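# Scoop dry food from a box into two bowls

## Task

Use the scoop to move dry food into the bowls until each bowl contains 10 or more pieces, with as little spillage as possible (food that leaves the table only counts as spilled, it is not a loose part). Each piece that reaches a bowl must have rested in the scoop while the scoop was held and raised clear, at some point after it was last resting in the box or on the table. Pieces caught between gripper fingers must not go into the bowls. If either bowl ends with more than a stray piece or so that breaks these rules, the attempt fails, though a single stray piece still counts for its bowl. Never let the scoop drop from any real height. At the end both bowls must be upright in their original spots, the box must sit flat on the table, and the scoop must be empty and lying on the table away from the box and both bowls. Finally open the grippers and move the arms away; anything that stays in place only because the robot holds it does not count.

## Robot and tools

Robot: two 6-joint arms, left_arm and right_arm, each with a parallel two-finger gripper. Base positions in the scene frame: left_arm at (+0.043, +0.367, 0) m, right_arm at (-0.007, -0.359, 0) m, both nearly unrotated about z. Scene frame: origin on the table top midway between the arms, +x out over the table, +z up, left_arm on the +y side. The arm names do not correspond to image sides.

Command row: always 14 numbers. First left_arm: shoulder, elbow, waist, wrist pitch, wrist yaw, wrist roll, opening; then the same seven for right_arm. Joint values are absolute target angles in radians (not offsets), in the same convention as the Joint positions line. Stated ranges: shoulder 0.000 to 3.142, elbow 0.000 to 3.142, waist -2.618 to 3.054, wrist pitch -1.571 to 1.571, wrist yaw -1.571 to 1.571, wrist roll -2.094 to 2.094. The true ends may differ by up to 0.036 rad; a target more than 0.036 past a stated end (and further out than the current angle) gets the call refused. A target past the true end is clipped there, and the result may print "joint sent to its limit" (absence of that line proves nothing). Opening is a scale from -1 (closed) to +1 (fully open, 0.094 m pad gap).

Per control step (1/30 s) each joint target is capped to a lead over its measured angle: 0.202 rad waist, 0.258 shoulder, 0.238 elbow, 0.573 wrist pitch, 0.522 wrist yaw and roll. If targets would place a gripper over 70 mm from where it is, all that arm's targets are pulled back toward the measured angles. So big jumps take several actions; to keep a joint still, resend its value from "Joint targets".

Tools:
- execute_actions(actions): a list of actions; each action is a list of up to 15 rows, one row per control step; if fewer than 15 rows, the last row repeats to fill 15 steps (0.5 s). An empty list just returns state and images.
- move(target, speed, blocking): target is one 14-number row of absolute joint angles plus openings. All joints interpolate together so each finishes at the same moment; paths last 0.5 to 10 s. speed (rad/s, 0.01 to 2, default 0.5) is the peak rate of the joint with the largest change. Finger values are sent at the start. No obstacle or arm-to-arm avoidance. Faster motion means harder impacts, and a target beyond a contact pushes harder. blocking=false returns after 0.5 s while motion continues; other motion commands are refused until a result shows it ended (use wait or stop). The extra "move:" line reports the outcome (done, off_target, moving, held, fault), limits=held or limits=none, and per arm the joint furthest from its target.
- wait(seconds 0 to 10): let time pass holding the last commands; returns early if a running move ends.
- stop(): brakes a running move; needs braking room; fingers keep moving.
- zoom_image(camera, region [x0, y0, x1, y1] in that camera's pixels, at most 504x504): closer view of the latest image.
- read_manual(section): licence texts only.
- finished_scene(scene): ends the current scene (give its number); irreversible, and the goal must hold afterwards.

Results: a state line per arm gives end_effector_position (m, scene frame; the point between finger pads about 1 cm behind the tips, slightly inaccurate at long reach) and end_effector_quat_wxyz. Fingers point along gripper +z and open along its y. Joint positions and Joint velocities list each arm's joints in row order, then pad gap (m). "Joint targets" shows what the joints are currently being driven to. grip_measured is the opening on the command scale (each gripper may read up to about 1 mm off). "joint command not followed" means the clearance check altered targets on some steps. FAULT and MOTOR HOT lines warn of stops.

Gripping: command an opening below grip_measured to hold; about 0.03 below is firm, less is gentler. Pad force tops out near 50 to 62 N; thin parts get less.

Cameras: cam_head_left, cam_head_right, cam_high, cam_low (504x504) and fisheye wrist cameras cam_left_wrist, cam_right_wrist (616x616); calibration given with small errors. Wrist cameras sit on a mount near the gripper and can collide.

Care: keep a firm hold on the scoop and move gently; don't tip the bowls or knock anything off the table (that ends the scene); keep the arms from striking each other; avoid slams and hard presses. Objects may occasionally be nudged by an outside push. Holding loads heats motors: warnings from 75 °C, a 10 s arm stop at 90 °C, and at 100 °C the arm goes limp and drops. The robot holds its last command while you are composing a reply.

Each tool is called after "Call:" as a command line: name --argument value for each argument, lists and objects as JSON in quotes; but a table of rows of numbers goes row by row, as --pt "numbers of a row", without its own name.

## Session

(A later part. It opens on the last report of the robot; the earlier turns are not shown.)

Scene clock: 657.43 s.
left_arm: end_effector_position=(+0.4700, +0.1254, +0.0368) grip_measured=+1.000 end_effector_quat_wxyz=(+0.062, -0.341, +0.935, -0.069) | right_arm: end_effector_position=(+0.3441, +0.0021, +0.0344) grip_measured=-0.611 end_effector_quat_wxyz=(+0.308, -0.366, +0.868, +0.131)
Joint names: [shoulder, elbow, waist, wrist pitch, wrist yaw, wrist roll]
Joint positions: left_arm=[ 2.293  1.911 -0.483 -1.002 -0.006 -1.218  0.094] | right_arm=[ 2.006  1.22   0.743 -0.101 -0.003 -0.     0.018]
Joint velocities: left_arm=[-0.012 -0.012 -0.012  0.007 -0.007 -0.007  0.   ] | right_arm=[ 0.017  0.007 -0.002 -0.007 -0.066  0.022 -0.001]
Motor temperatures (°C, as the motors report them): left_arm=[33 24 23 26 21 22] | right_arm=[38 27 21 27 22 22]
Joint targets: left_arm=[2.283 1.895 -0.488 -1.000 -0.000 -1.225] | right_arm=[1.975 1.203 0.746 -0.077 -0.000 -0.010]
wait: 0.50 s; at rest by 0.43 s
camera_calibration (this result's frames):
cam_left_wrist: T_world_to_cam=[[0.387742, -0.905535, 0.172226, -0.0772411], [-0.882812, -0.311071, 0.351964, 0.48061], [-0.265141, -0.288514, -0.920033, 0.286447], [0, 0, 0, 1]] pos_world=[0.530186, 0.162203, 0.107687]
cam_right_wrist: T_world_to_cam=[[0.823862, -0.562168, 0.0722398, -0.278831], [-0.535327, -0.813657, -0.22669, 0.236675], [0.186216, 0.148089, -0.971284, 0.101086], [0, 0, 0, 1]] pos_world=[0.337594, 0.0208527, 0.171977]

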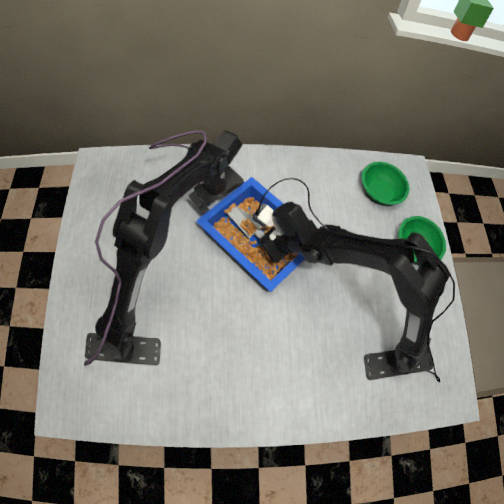

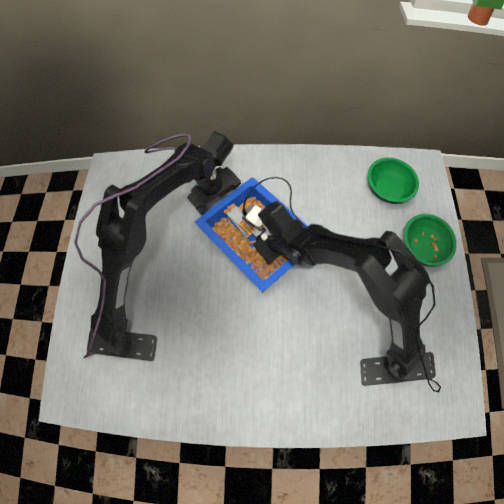

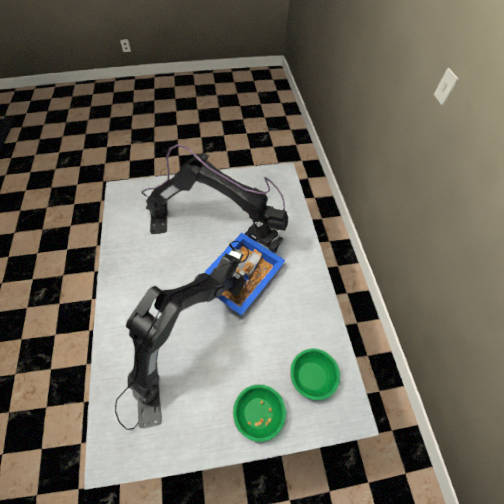

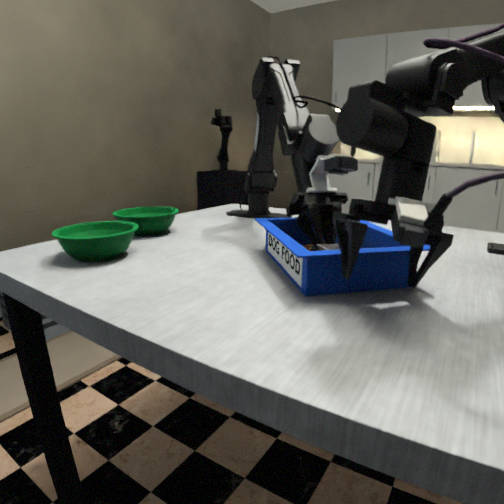

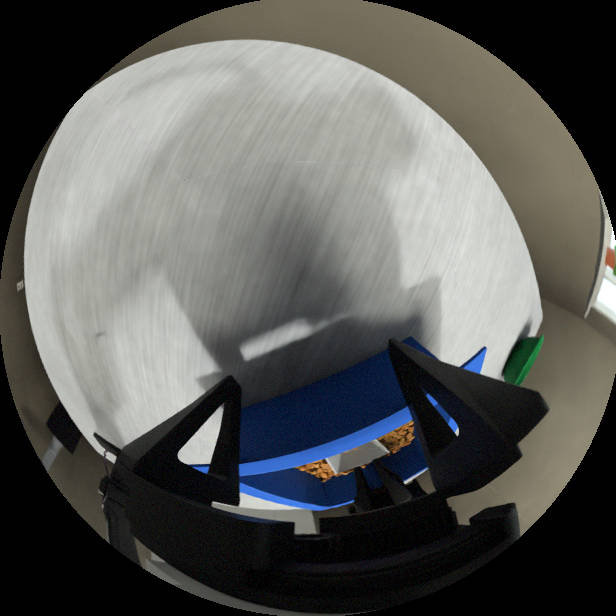

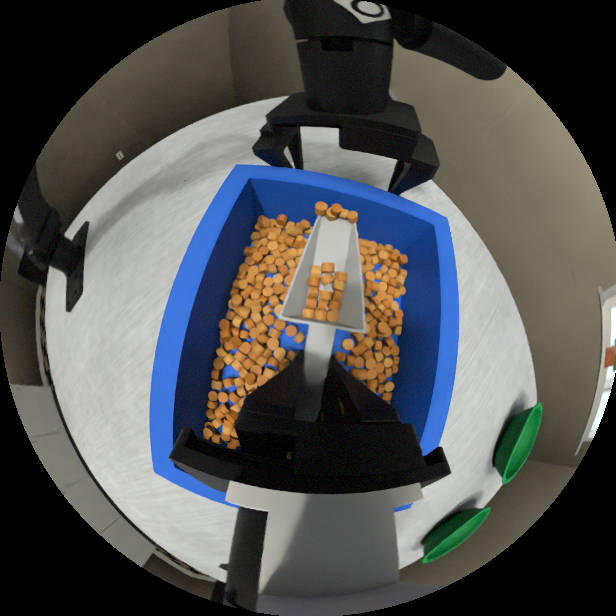

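Call:
execute_actions --actions '[[[2.283,1.895,-0.488,-1.0,0,-1.225,1,1.99,1.203,0.746,-0.077,0,-0.01,-0.645],[2.283,1.895,-0.488,-1.0,0,-1.225,1,2.005,1.203,0.746,-0.076,0,-0.01,-0.645],[2.283,1.895,-0.488,-1.0,0,-1.225,1,2.016,1.203,0.746,-0.073,0,-0.01,-0.645],[2.283,1.895,-0.488,-1.0,0,-1.225,1,2.018,1.203,0.746,-0.069,0,-0.01,-0.645],[2.283,1.895,-0.488,-1.0,0,-1.225,1,2.02,1.203,0.746,-0.065,0,-0.01,-0.645],[2.283,1.895,-0.488,-1.0,0,-1.225,1,2.022,1.203,0.746,-0.061,0,-0.01,-0.645],[2.283,1.895,-0.488,-1.0,0,-1.225,1,2.024,1.203,0.746,-0.057,0,-0.01,-0.645],[2.283,1.895,-0.488,-1.0,0,-1.225,1,2.026,1.203,0.746,-0.053,0,-0.01,-0.645],[2.283,1.895,-0.488,-1.0,0,-1.225,1,2.028,1.203,0.746,-0.049,0,-0.01,-0.645],[2.283,1.895,-0.488,-1.0,0,-1.225,1,2.03,1.203,0.746,-0.045,0,-0.01,-0.645],[2.283,1.895,-0.488,-1.0,0,-1.225,1,2.031,1.203,0.746,-0.041,0,-0.01,-0.645],[2.283,1.895,-0.488,-1.0,0,-1.225,1,2.033,1.203,0.746,-0.037,0,-0.01,-0.645],[2.283,1.895,-0.488,-1.0,0,-1.225,1,2.034,1.203,0.746,-0.033,0,-0.01,-0.645],[2.283,1.895,-0.488,-1.0,0,-1.225,1,2.035,1.203,0.746,-0.03,0,-0.01,-0.645]]]'

Call:
zoom_image --camera "cam_right_wrist" --region '[250, 150, 430, 350]'

Scene clock: 673.47 s.
left_arm: end_effector_position=(+0.4711, +0.1259, +0.0369) grip_measured=+1.000 end_effector_quat_wxyz=(+0.065, -0.342, +0.935, -0.069) | right_arm: end_effector_position=(+0.3464, +0.0043, +0.0328) grip_measured=-0.611 end_effector_quat_wxyz=(+0.313, -0.365, +0.867, +0.133)
Joint names: [shoulder, elbow, waist, wrist pitch, wrist yaw, wrist roll]
Joint positions: left_arm=[ 2.293  1.911 -0.483 -0.999 -0.011 -1.218  0.094] | right_arm=[ 2.016  1.22   0.743 -0.08  -0.003 -0.     0.018]
Joint velocities: left_arm=[-0.012  0.002  0.007  0.037 -0.037 -0.037  0.   ] | right_arm=[ 0.027  0.002 -0.007  0.081  0.007 -0.081  0.001]
Motor temperatures (°C, as the motors report them): left_arm=[33 24 23 26 21 22] | right_arm=[38 27 21 28 22 22]
Joint targets: left_arm=[2.283 1.895 -0.488 -1.000 0.000 -1.225] | right_arm=[2.035 1.203 0.746 -0.030 -0.000 -0.010]
camera_calibration (this result's frames):
cam_left_wrist: T_world_to_cam=[[0.388121, -0.905543, 0.171329, -0.0773897], [-0.884247, -0.3135, 0.346156, 0.482932], [-0.259748, -0.285848, -0.9224, 0.28425], [0, 0, 0, 1]] pos_world=[0.530901, 0.162572, 0.108282]
cam_right_wrist: T_world_to_cam=[[0.823143, -0.562932, 0.0744588, -0.279165], [-0.533679, -0.811742, -0.237195, 0.239142], [0.193966, 0.155508, -0.968604, 0.0959393], [0, 0, 0, 1]] pos_world=[0.338809, 0.0220511, 0.170437]

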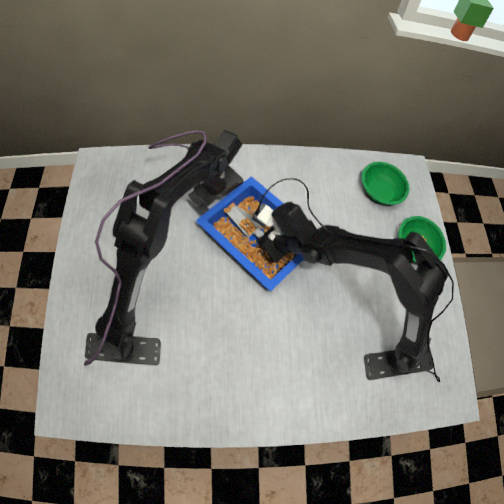

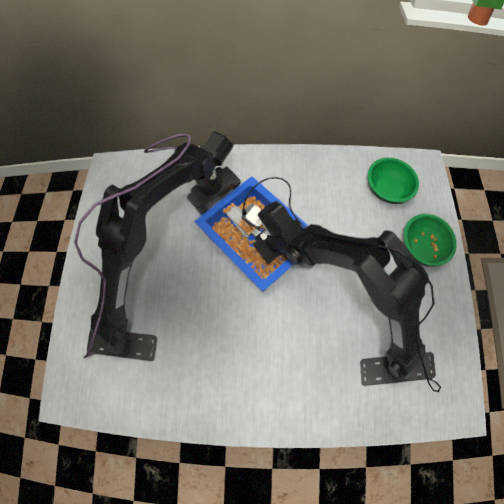

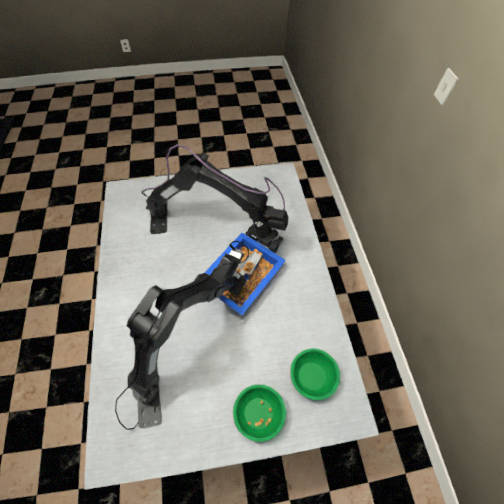

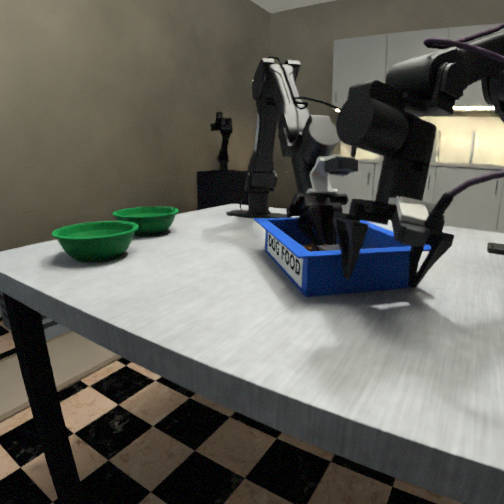

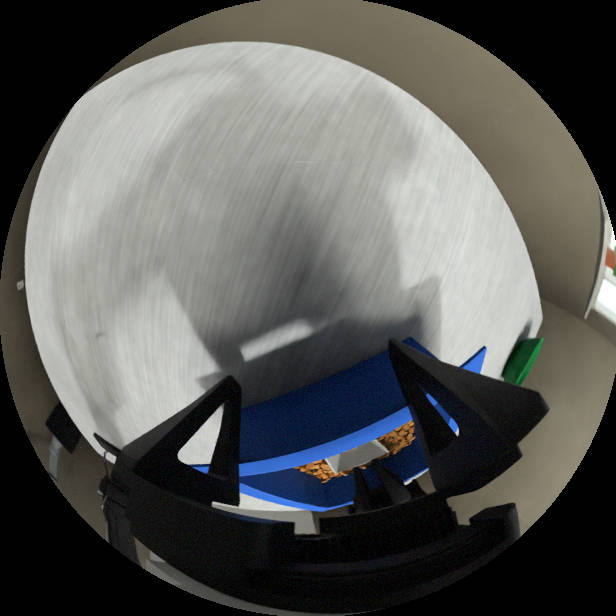

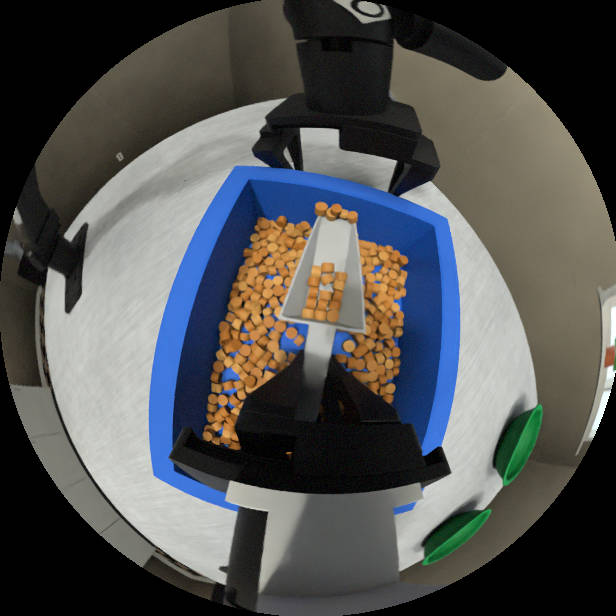

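Region (250, 150, 430, 350) of cam_right_wrist's 616x616 image, scaled by 2.520, with more detail than that image has; it fills the left 454 columns of this view, and the rest is white.

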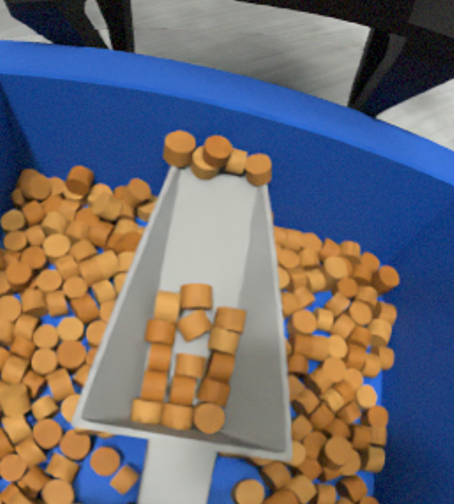

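Call:
execute_actions --actions '[[[2.283,1.895,-0.488,-1.0,0,-1.225,1,2.015,1.203,0.746,-0.05,0,-0.01,-0.645],[2.283,1.895,-0.488,-1.0,0,-1.225,1,1.998,1.202,0.746,-0.062,0,-0.01,-0.645],[2.283,1.895,-0.488,-1.0,0,-1.225,1,1.988,1.199,0.746,-0.066,0,-0.01,-0.645],[2.283,1.895,-0.488,-1.0,0,-1.225,1,1.983,1.194,0.746,-0.066,0,-0.01,-0.645],[2.283,1.895,-0.488,-1.0,0,-1.225,1,1.978,1.189,0.746,-0.065,0,-0.01,-0.645],[2.283,1.895,-0.488,-1.0,0,-1.225,1,1.974,1.184,0.746,-0.064,0,-0.01,-0.645],[2.283,1.895,-0.488,-1.0,0,-1.225,1,1.969,1.179,0.746,-0.063,0,-0.01,-0.645],[2.283,1.895,-0.488,-1.0,0,-1.225,1,1.964,1.174,0.746,-0.062,0,-0.01,-0.645],[2.283,1.895,-0.488,-1.0,0,-1.225,1,1.959,1.169,0.746,-0.061,0,-0.01,-0.645],[2.283,1.895,-0.488,-1.0,0,-1.225,1,1.955,1.164,0.746,-0.06,0,-0.01,-0.645],[2.283,1.895,-0.488,-1.0,0,-1.225,1,1.95,1.159,0.746,-0.059,0,-0.01,-0.645],[2.283,1.895,-0.488,-1.0,0,-1.225,1,1.945,1.154,0.746,-0.058,0,-0.01,-0.645],[2.283,1.895,-0.488,-1.0,0,-1.225,1,1.94,1.15,0.746,-0.057,0,-0.01,-0.645],[2.283,1.895,-0.488,-1.0,0,-1.225,1,1.935,1.146,0.746,-0.056,0,-0.01,-0.645],[2.283,1.895,-0.488,-1.0,0,-1.225,1,1.931,1.144,0.746,-0.055,0,-0.01,-0.645]]]'

Call:
zoom_image --camera "cam_right_wrist" --region '[250, 150, 430, 350]'

Scene clock: 684.03 s.
left_arm: end_effector_position=(+0.4713, +0.1258, +0.0370) grip_measured=+1.000 end_effector_quat_wxyz=(+0.065, -0.342, +0.935, -0.069) | right_arm: end_effector_position=(+0.3375, -0.0050, +0.0346) grip_measured=-0.611 end_effector_quat_wxyz=(+0.311, -0.365, +0.868, +0.132)
Joint names: [shoulder, elbow, waist, wrist pitch, wrist yaw, wrist roll]
Joint positions: left_arm=[ 2.293  1.911 -0.483 -0.998 -0.011 -1.22   0.094] | right_arm=[ 1.972  1.165  0.743 -0.075 -0.002 -0.     0.018]
Joint velocities: left_arm=[-0.012 -0.002  0.002  0.022 -0.022 -0.095  0.   ] | right_arm=[-0.1   -0.125 -0.007 -0.007 -0.037 -0.007 -0.   ]
Motor temperatures (°C, as the motors report them): left_arm=[33 24 23 26 21 22] | right_arm=[36 27 21 28 22 22]
Joint targets: left_arm=[2.283 1.895 -0.488 -1.000 -0.000 -1.225] | right_arm=[1.931 1.144 0.746 -0.055 0.000 -0.010]
camera_calibration (this result's frames):
cam_left_wrist: T_world_to_cam=[[0.389007, -0.90498, 0.172289, -0.0781068], [-0.884049, -0.31412, 0.346101, 0.482972], [-0.259095, -0.286948, -0.922242, 0.284097], [0, 0, 0, 1]] pos_world=[0.530963, 0.162547, 0.108306]
cam_right_wrist: T_world_to_cam=[[0.823095, -0.563039, 0.0741734, -0.277165], [-0.534791, -0.81241, -0.232355, 0.22744], [0.191084, 0.151583, -0.969799, 0.101953], [0, 0, 0, 1]] pos_world=[0.330284, 0.0132653, 0.172278]

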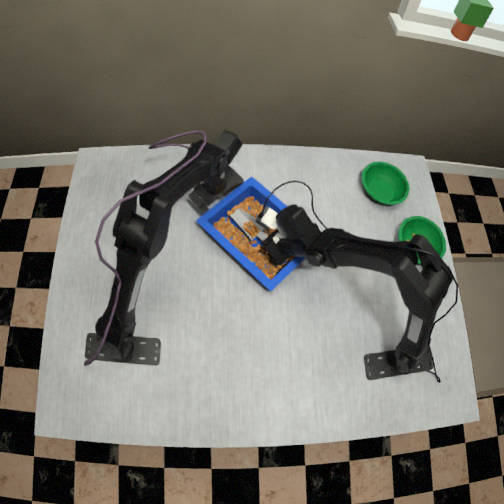

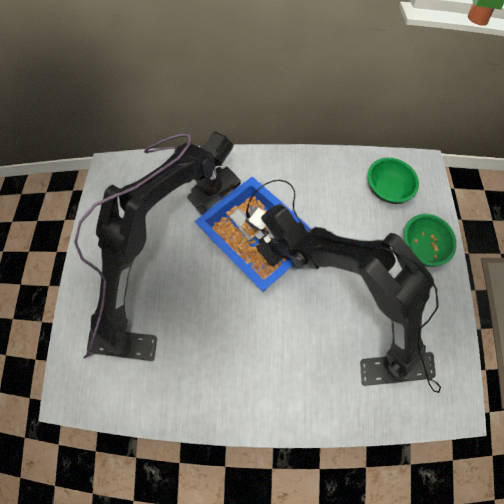

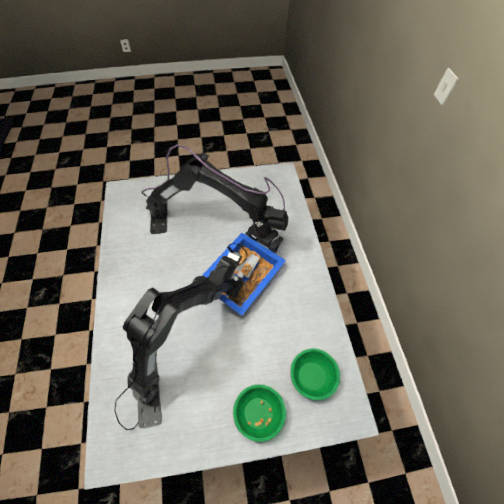

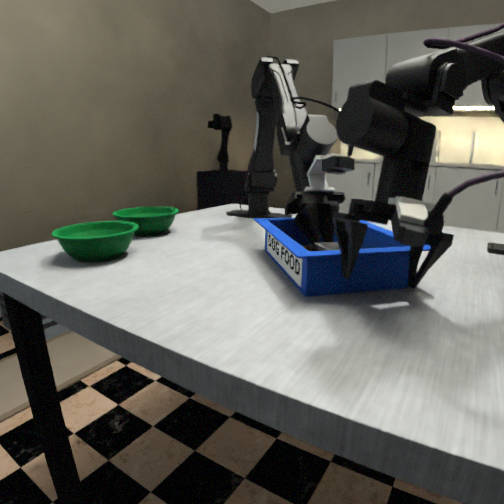

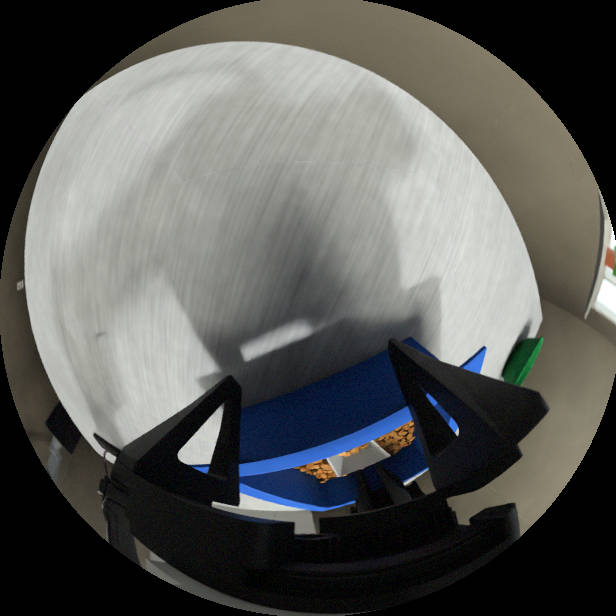

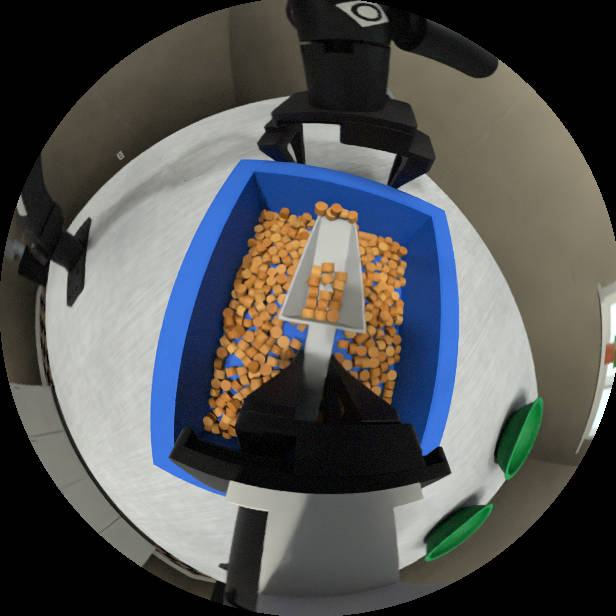

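Region (250, 150, 430, 350) of cam_right_wrist's 616x616 image, scaled by 2.520, with more detail than that image has; it fills the left 454 columns of this view, and the rest is white.

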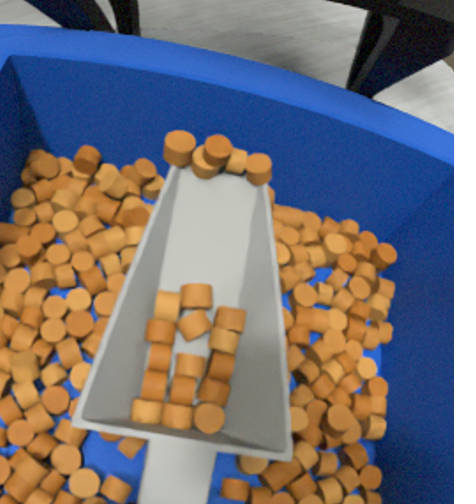

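Call:
move --target '[2.283,1.895,-0.488,-1.0,0,-1.225,1,1.713,0.985,0.746,0.015,0,-0.01,-0.645]' --speed 0.35

Call:
zoom_image --camera "cam_right_wrist" --region '[250, 150, 430, 350]'

Scene clock: 692.73 s.
left_arm: end_effector_position=(+0.4713, +0.1258, +0.0370) grip_measured=+1.000 end_effector_quat_wxyz=(+0.065, -0.342, +0.935, -0.069) | right_arm: end_effector_position=(+0.3190, -0.0238, +0.0874) grip_measured=-0.611 end_effector_quat_wxyz=(+0.366, -0.356, +0.846, +0.155)
Joint names: [shoulder, elbow, waist, wrist pitch, wrist yaw, wrist roll]
Joint positions: left_arm=[ 2.293  1.911 -0.483 -0.998 -0.011 -1.22   0.094] | right_arm=[ 1.743  1.002  0.743 -0.013 -0.002 -0.     0.018]
Joint velocities: left_arm=[-0.002  0.012 -0.012  0.022  0.007 -0.037  0.   ] | right_arm=[ 0.002 -0.017 -0.007  0.022  0.007 -0.051 -0.   ]
Motor temperatures (°C, as the motors report them): left_arm=[33 24 23 26 21 22] | right_arm=[37 27 21 28 22 22]
Joint targets: left_arm=[2.283 1.895 -0.488 -1.000 -0.000 -1.225] | right_arm=[1.713 0.985 0.746 0.015 0.000 -0.010]
move: off_target (right_arm); limits=none; left_arm: farthest joint: the elbow, 0.016 radians from its target (0.016 radians at the start); right_arm: farthest joint: the shoulder, 0.030 radians from its target (0.253 radians at the start)
camera_calibration (this result's frames):
cam_left_wrist: T_world_to_cam=[[0.389007, -0.90498, 0.172289, -0.0781068], [-0.884049, -0.31412, 0.346101, 0.482972], [-0.259095, -0.286948, -0.922242, 0.284097], [0, 0, 0, 1]] pos_world=[0.530963, 0.162547, 0.108306]
cam_right_wrist: T_world_to_cam=[[0.815514, -0.570778, 0.0956575, -0.276146], [-0.508714, -0.785792, -0.351768, 0.217326], [0.275948, 0.238209, -0.931187, 0.13107], [0, 0, 0, 1]] pos_world=[0.299589, -0.0180675, 0.224915]

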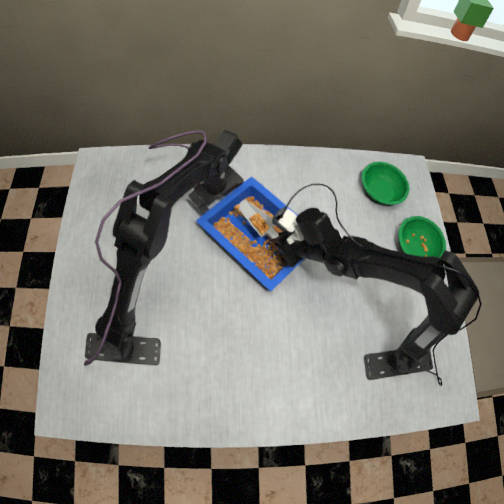

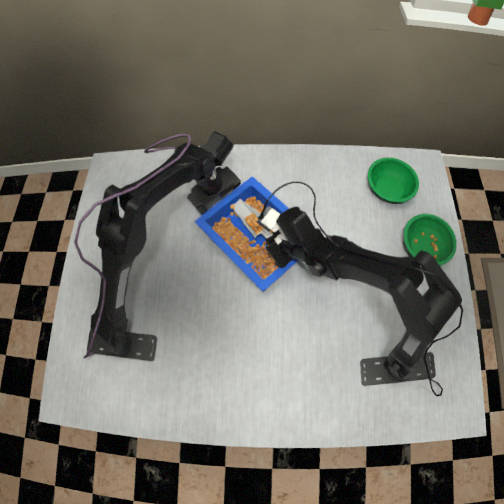

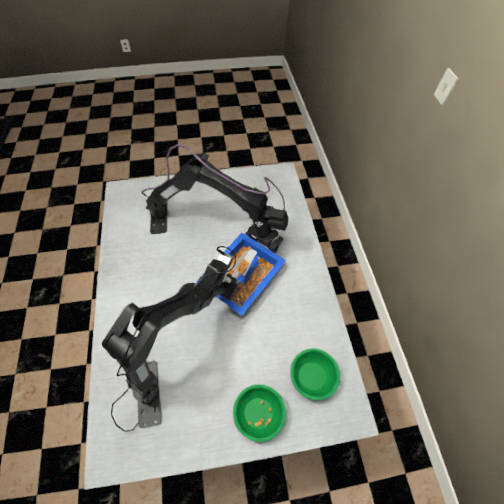

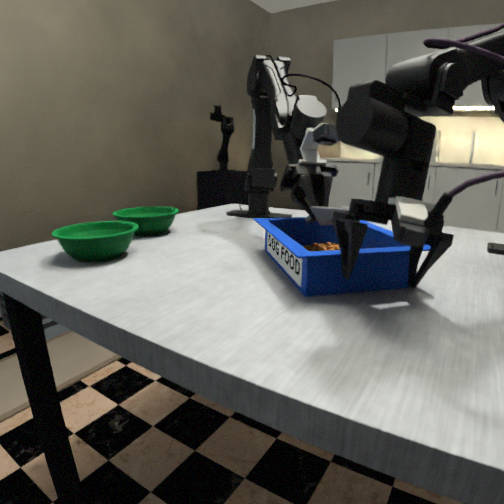

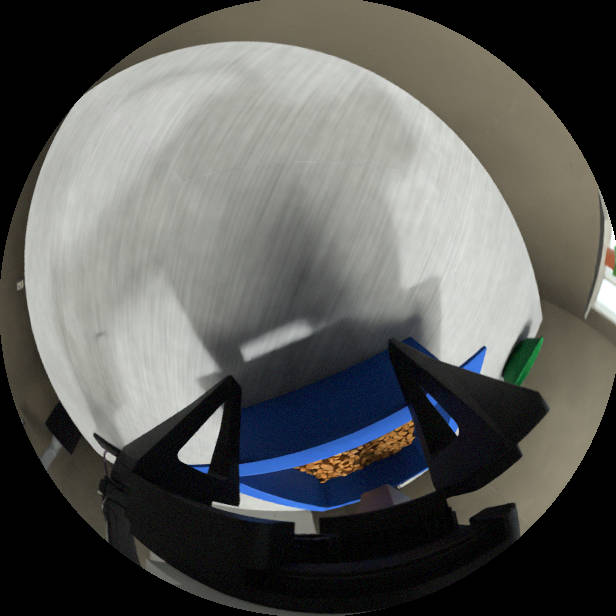

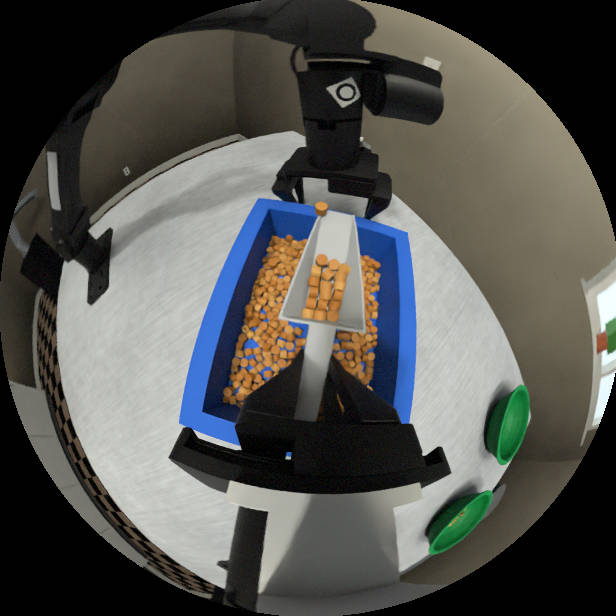

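Region (250, 150, 430, 350) of cam_right_wrist's 616x616 image, scaled by 2.520, with more detail than that image has; it fills the left 454 columns of this view, and the rest is white.

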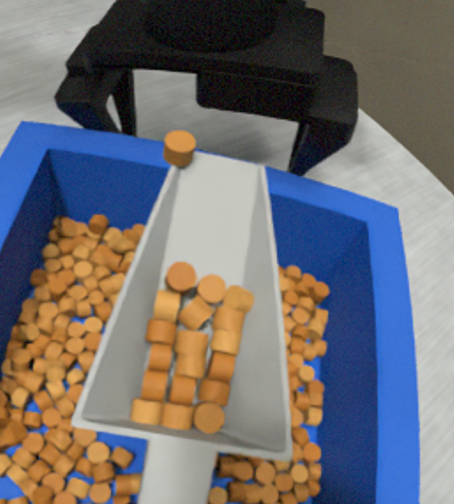

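Call:
move --target '[2.283,1.895,-0.488,-1.0,0,-1.225,1,1.713,0.985,0.746,0.015,0,0.3,-0.645]' --speed 0.5

Call:
zoom_image --camera "cam_right_wrist" --region '[250, 150, 430, 350]'

Scene clock: 729.00 s.
left_arm: end_effector_position=(+0.4713, +0.1258, +0.0370) grip_measured=+1.000 end_effector_quat_wxyz=(+0.065, -0.342, +0.935, -0.069) | right_arm: end_effector_position=(+0.3191, -0.0237, +0.0875) grip_measured=-0.611 end_effector_quat_wxyz=(+0.340, -0.230, +0.888, +0.206)
Joint names: [shoulder, elbow, waist, wrist pitch, wrist yaw, wrist roll]
Joint positions: left_arm=[ 2.293  1.911 -0.483 -0.998 -0.011 -1.22   0.094] | right_arm=[ 1.743  1.002  0.743 -0.012 -0.002  0.29   0.018]
Joint velocities: left_arm=[-0.012  0.002 -0.002 -0.066  0.007 -0.037  0.   ] | right_arm=[ 0.012  0.002 -0.002 -0.007 -0.022  0.007  0.001]
Motor temperatures (°C, as the motors report them): left_arm=[34 24 23 25 21 22] | right_arm=[36 27 21 30 22 22]
Joint targets: left_arm=[2.283 1.895 -0.488 -1.000 0.000 -1.225] | right_arm=[1.713 0.985 0.746 0.015 0.000 0.300]
move: off_target (right_arm); limits=none; left_arm: farthest joint: the elbow, 0.016 radians from its target (0.016 radians at the start); right_arm: farthest joint: the shoulder, 0.030 radians from its target (0.030 radians at the start)
camera_calibration (this result's frames):
cam_left_wrist: T_world_to_cam=[[0.389007, -0.90498, 0.172289, -0.0781068], [-0.884049, -0.31412, 0.346101, 0.482972], [-0.259095, -0.286948, -0.922242, 0.284097], [0, 0, 0, 1]] pos_world=[0.530963, 0.162547, 0.108306]
cam_right_wrist: T_world_to_cam=[[0.685222, -0.719266, -0.114573, -0.219723], [-0.702641, -0.611406, -0.363976, 0.284587], [0.191745, 0.329908, -0.924335, 0.159599], [0, 0, 0, 1]] pos_world=[0.319919, -0.0366943, 0.225932]

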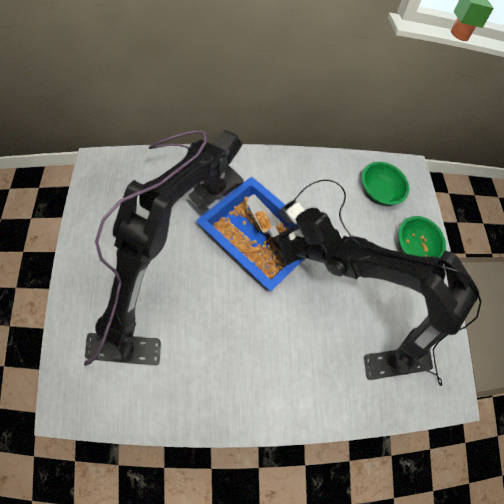

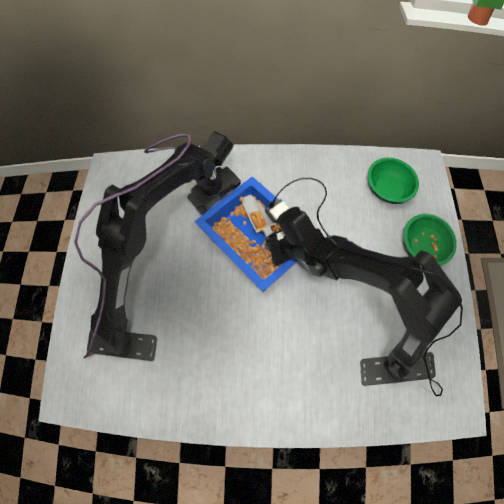

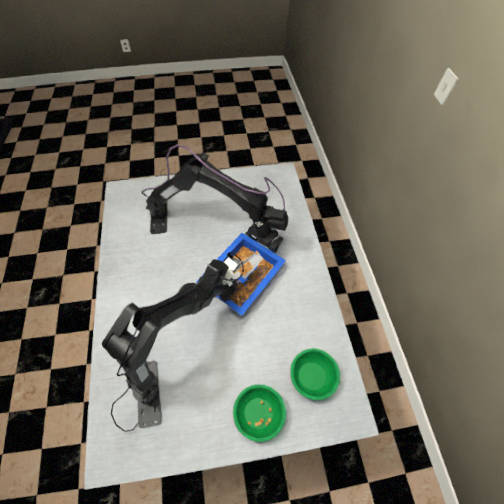

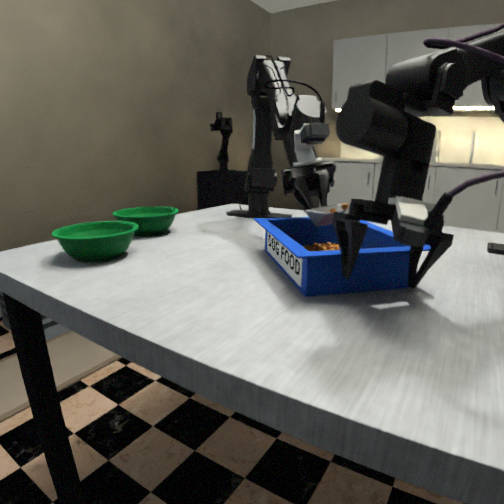

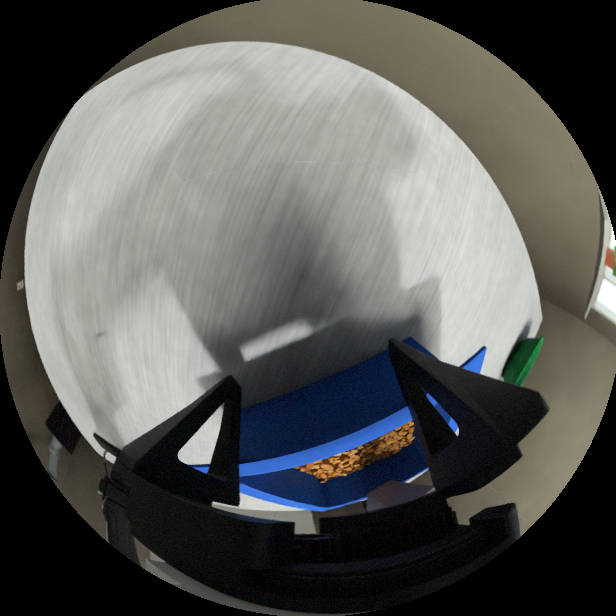

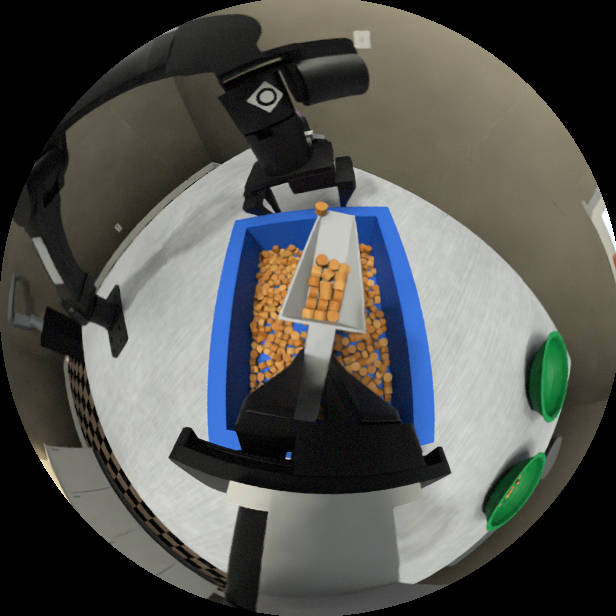

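Region (250, 150, 430, 350) of cam_right_wrist's 616x616 image, scaled by 2.520, with more detail than that image has; it fills the left 454 columns of this view, and the rest is white.

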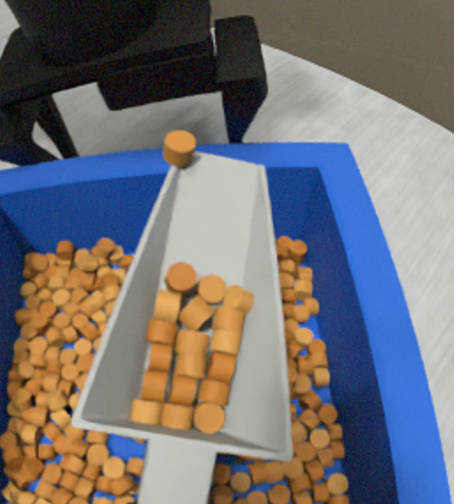

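Call:
execute_actions --actions '[[[2.283,1.895,-0.488,-1.0,0,-1.225,1,1.713,0.985,0.746,0.015,0,-0.01,-0.645]]]'

Call:
zoom_image --camera "cam_right_wrist" --region '[250, 150, 430, 350]'

Scene clock: 731.87 s.
left_arm: end_effector_position=(+0.4713, +0.1258, +0.0370) grip_measured=+1.000 end_effector_quat_wxyz=(+0.065, -0.342, +0.935, -0.069) | right_arm: end_effector_position=(+0.3191, -0.0237, +0.0875) grip_measured=-0.611 end_effector_quat_wxyz=(+0.365, -0.351, +0.848, +0.157)
Joint names: [shoulder, elbow, waist, wrist pitch, wrist yaw, wrist roll]
Joint positions: left_arm=[ 2.293  1.911 -0.483 -0.998 -0.011 -1.22   0.094] | right_arm=[ 1.743  1.002  0.743 -0.012 -0.002  0.011  0.018]
Joint velocities: left_arm=[-0.007 -0.002  0.007  0.007  0.022 -0.051  0.   ] | right_arm=[-0.017 -0.012 -0.002  0.022 -0.022 -0.095 -0.   ]
Motor temperatures (°C, as the motors report them): left_arm=[34 24 23 25 21 22] | right_arm=[36 27 21 30 22 22]
Joint targets: left_arm=[2.283 1.895 -0.488 -1.000 -0.000 -1.225] | right_arm=[1.713 0.985 0.746 0.015 -0.000 -0.010]
camera_calibration (this result's frames):
cam_left_wrist: T_world_to_cam=[[0.389007, -0.90498, 0.172289, -0.0781068], [-0.884049, -0.31412, 0.346101, 0.482972], [-0.259095, -0.286948, -0.922242, 0.284097], [0, 0, 0, 1]] pos_world=[0.530963, 0.162547, 0.108306]
cam_right_wrist: T_world_to_cam=[[0.811782, -0.577274, 0.0881194, -0.274484], [-0.516215, -0.779936, -0.353867, 0.22021], [0.273006, 0.241775, -0.931135, 0.132171], [0, 0, 0, 1]] pos_world=[0.300413, -0.0186585, 0.225182]

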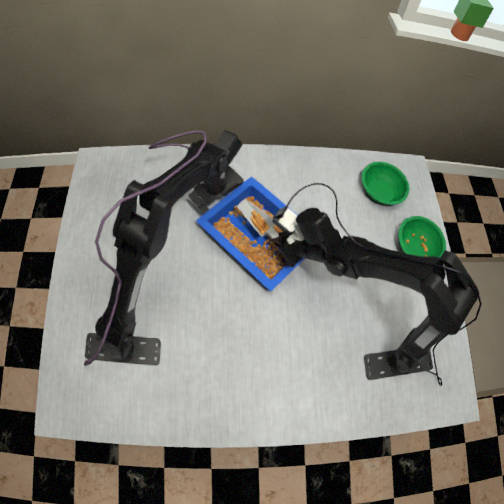

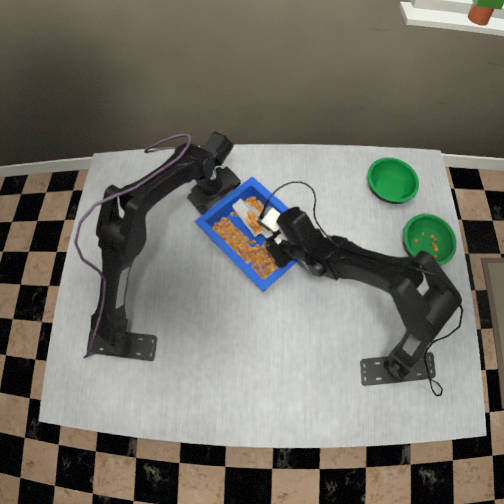

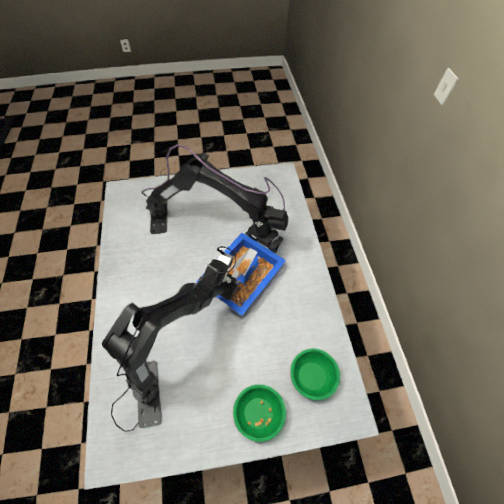

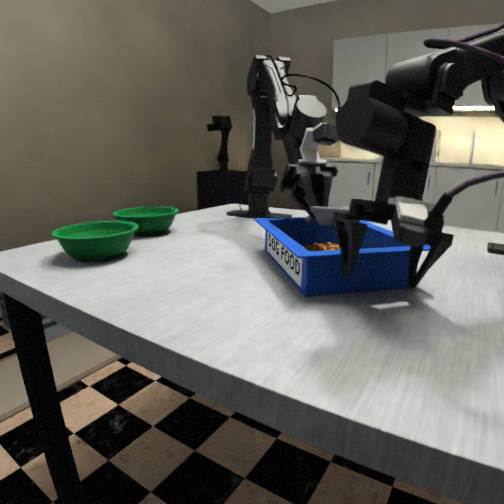

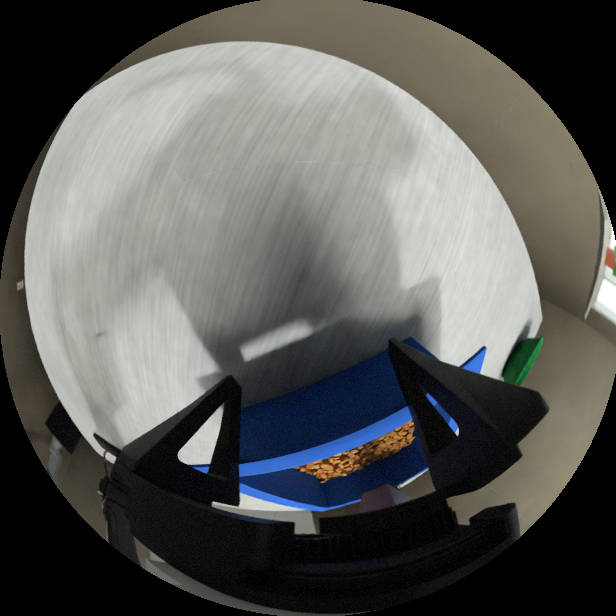

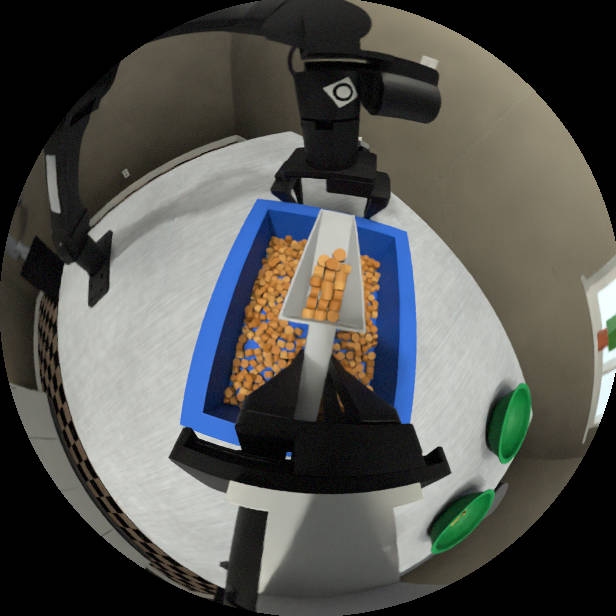

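Region (250, 150, 430, 350) of cam_right_wrist's 616x616 image, scaled by 2.520, with more detail than that image has; it fills the left 454 columns of this view, and the rest is white.

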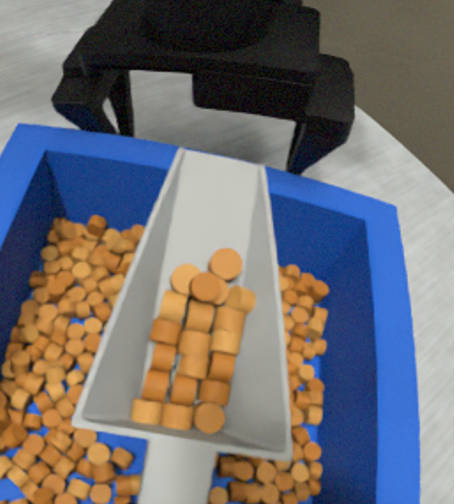

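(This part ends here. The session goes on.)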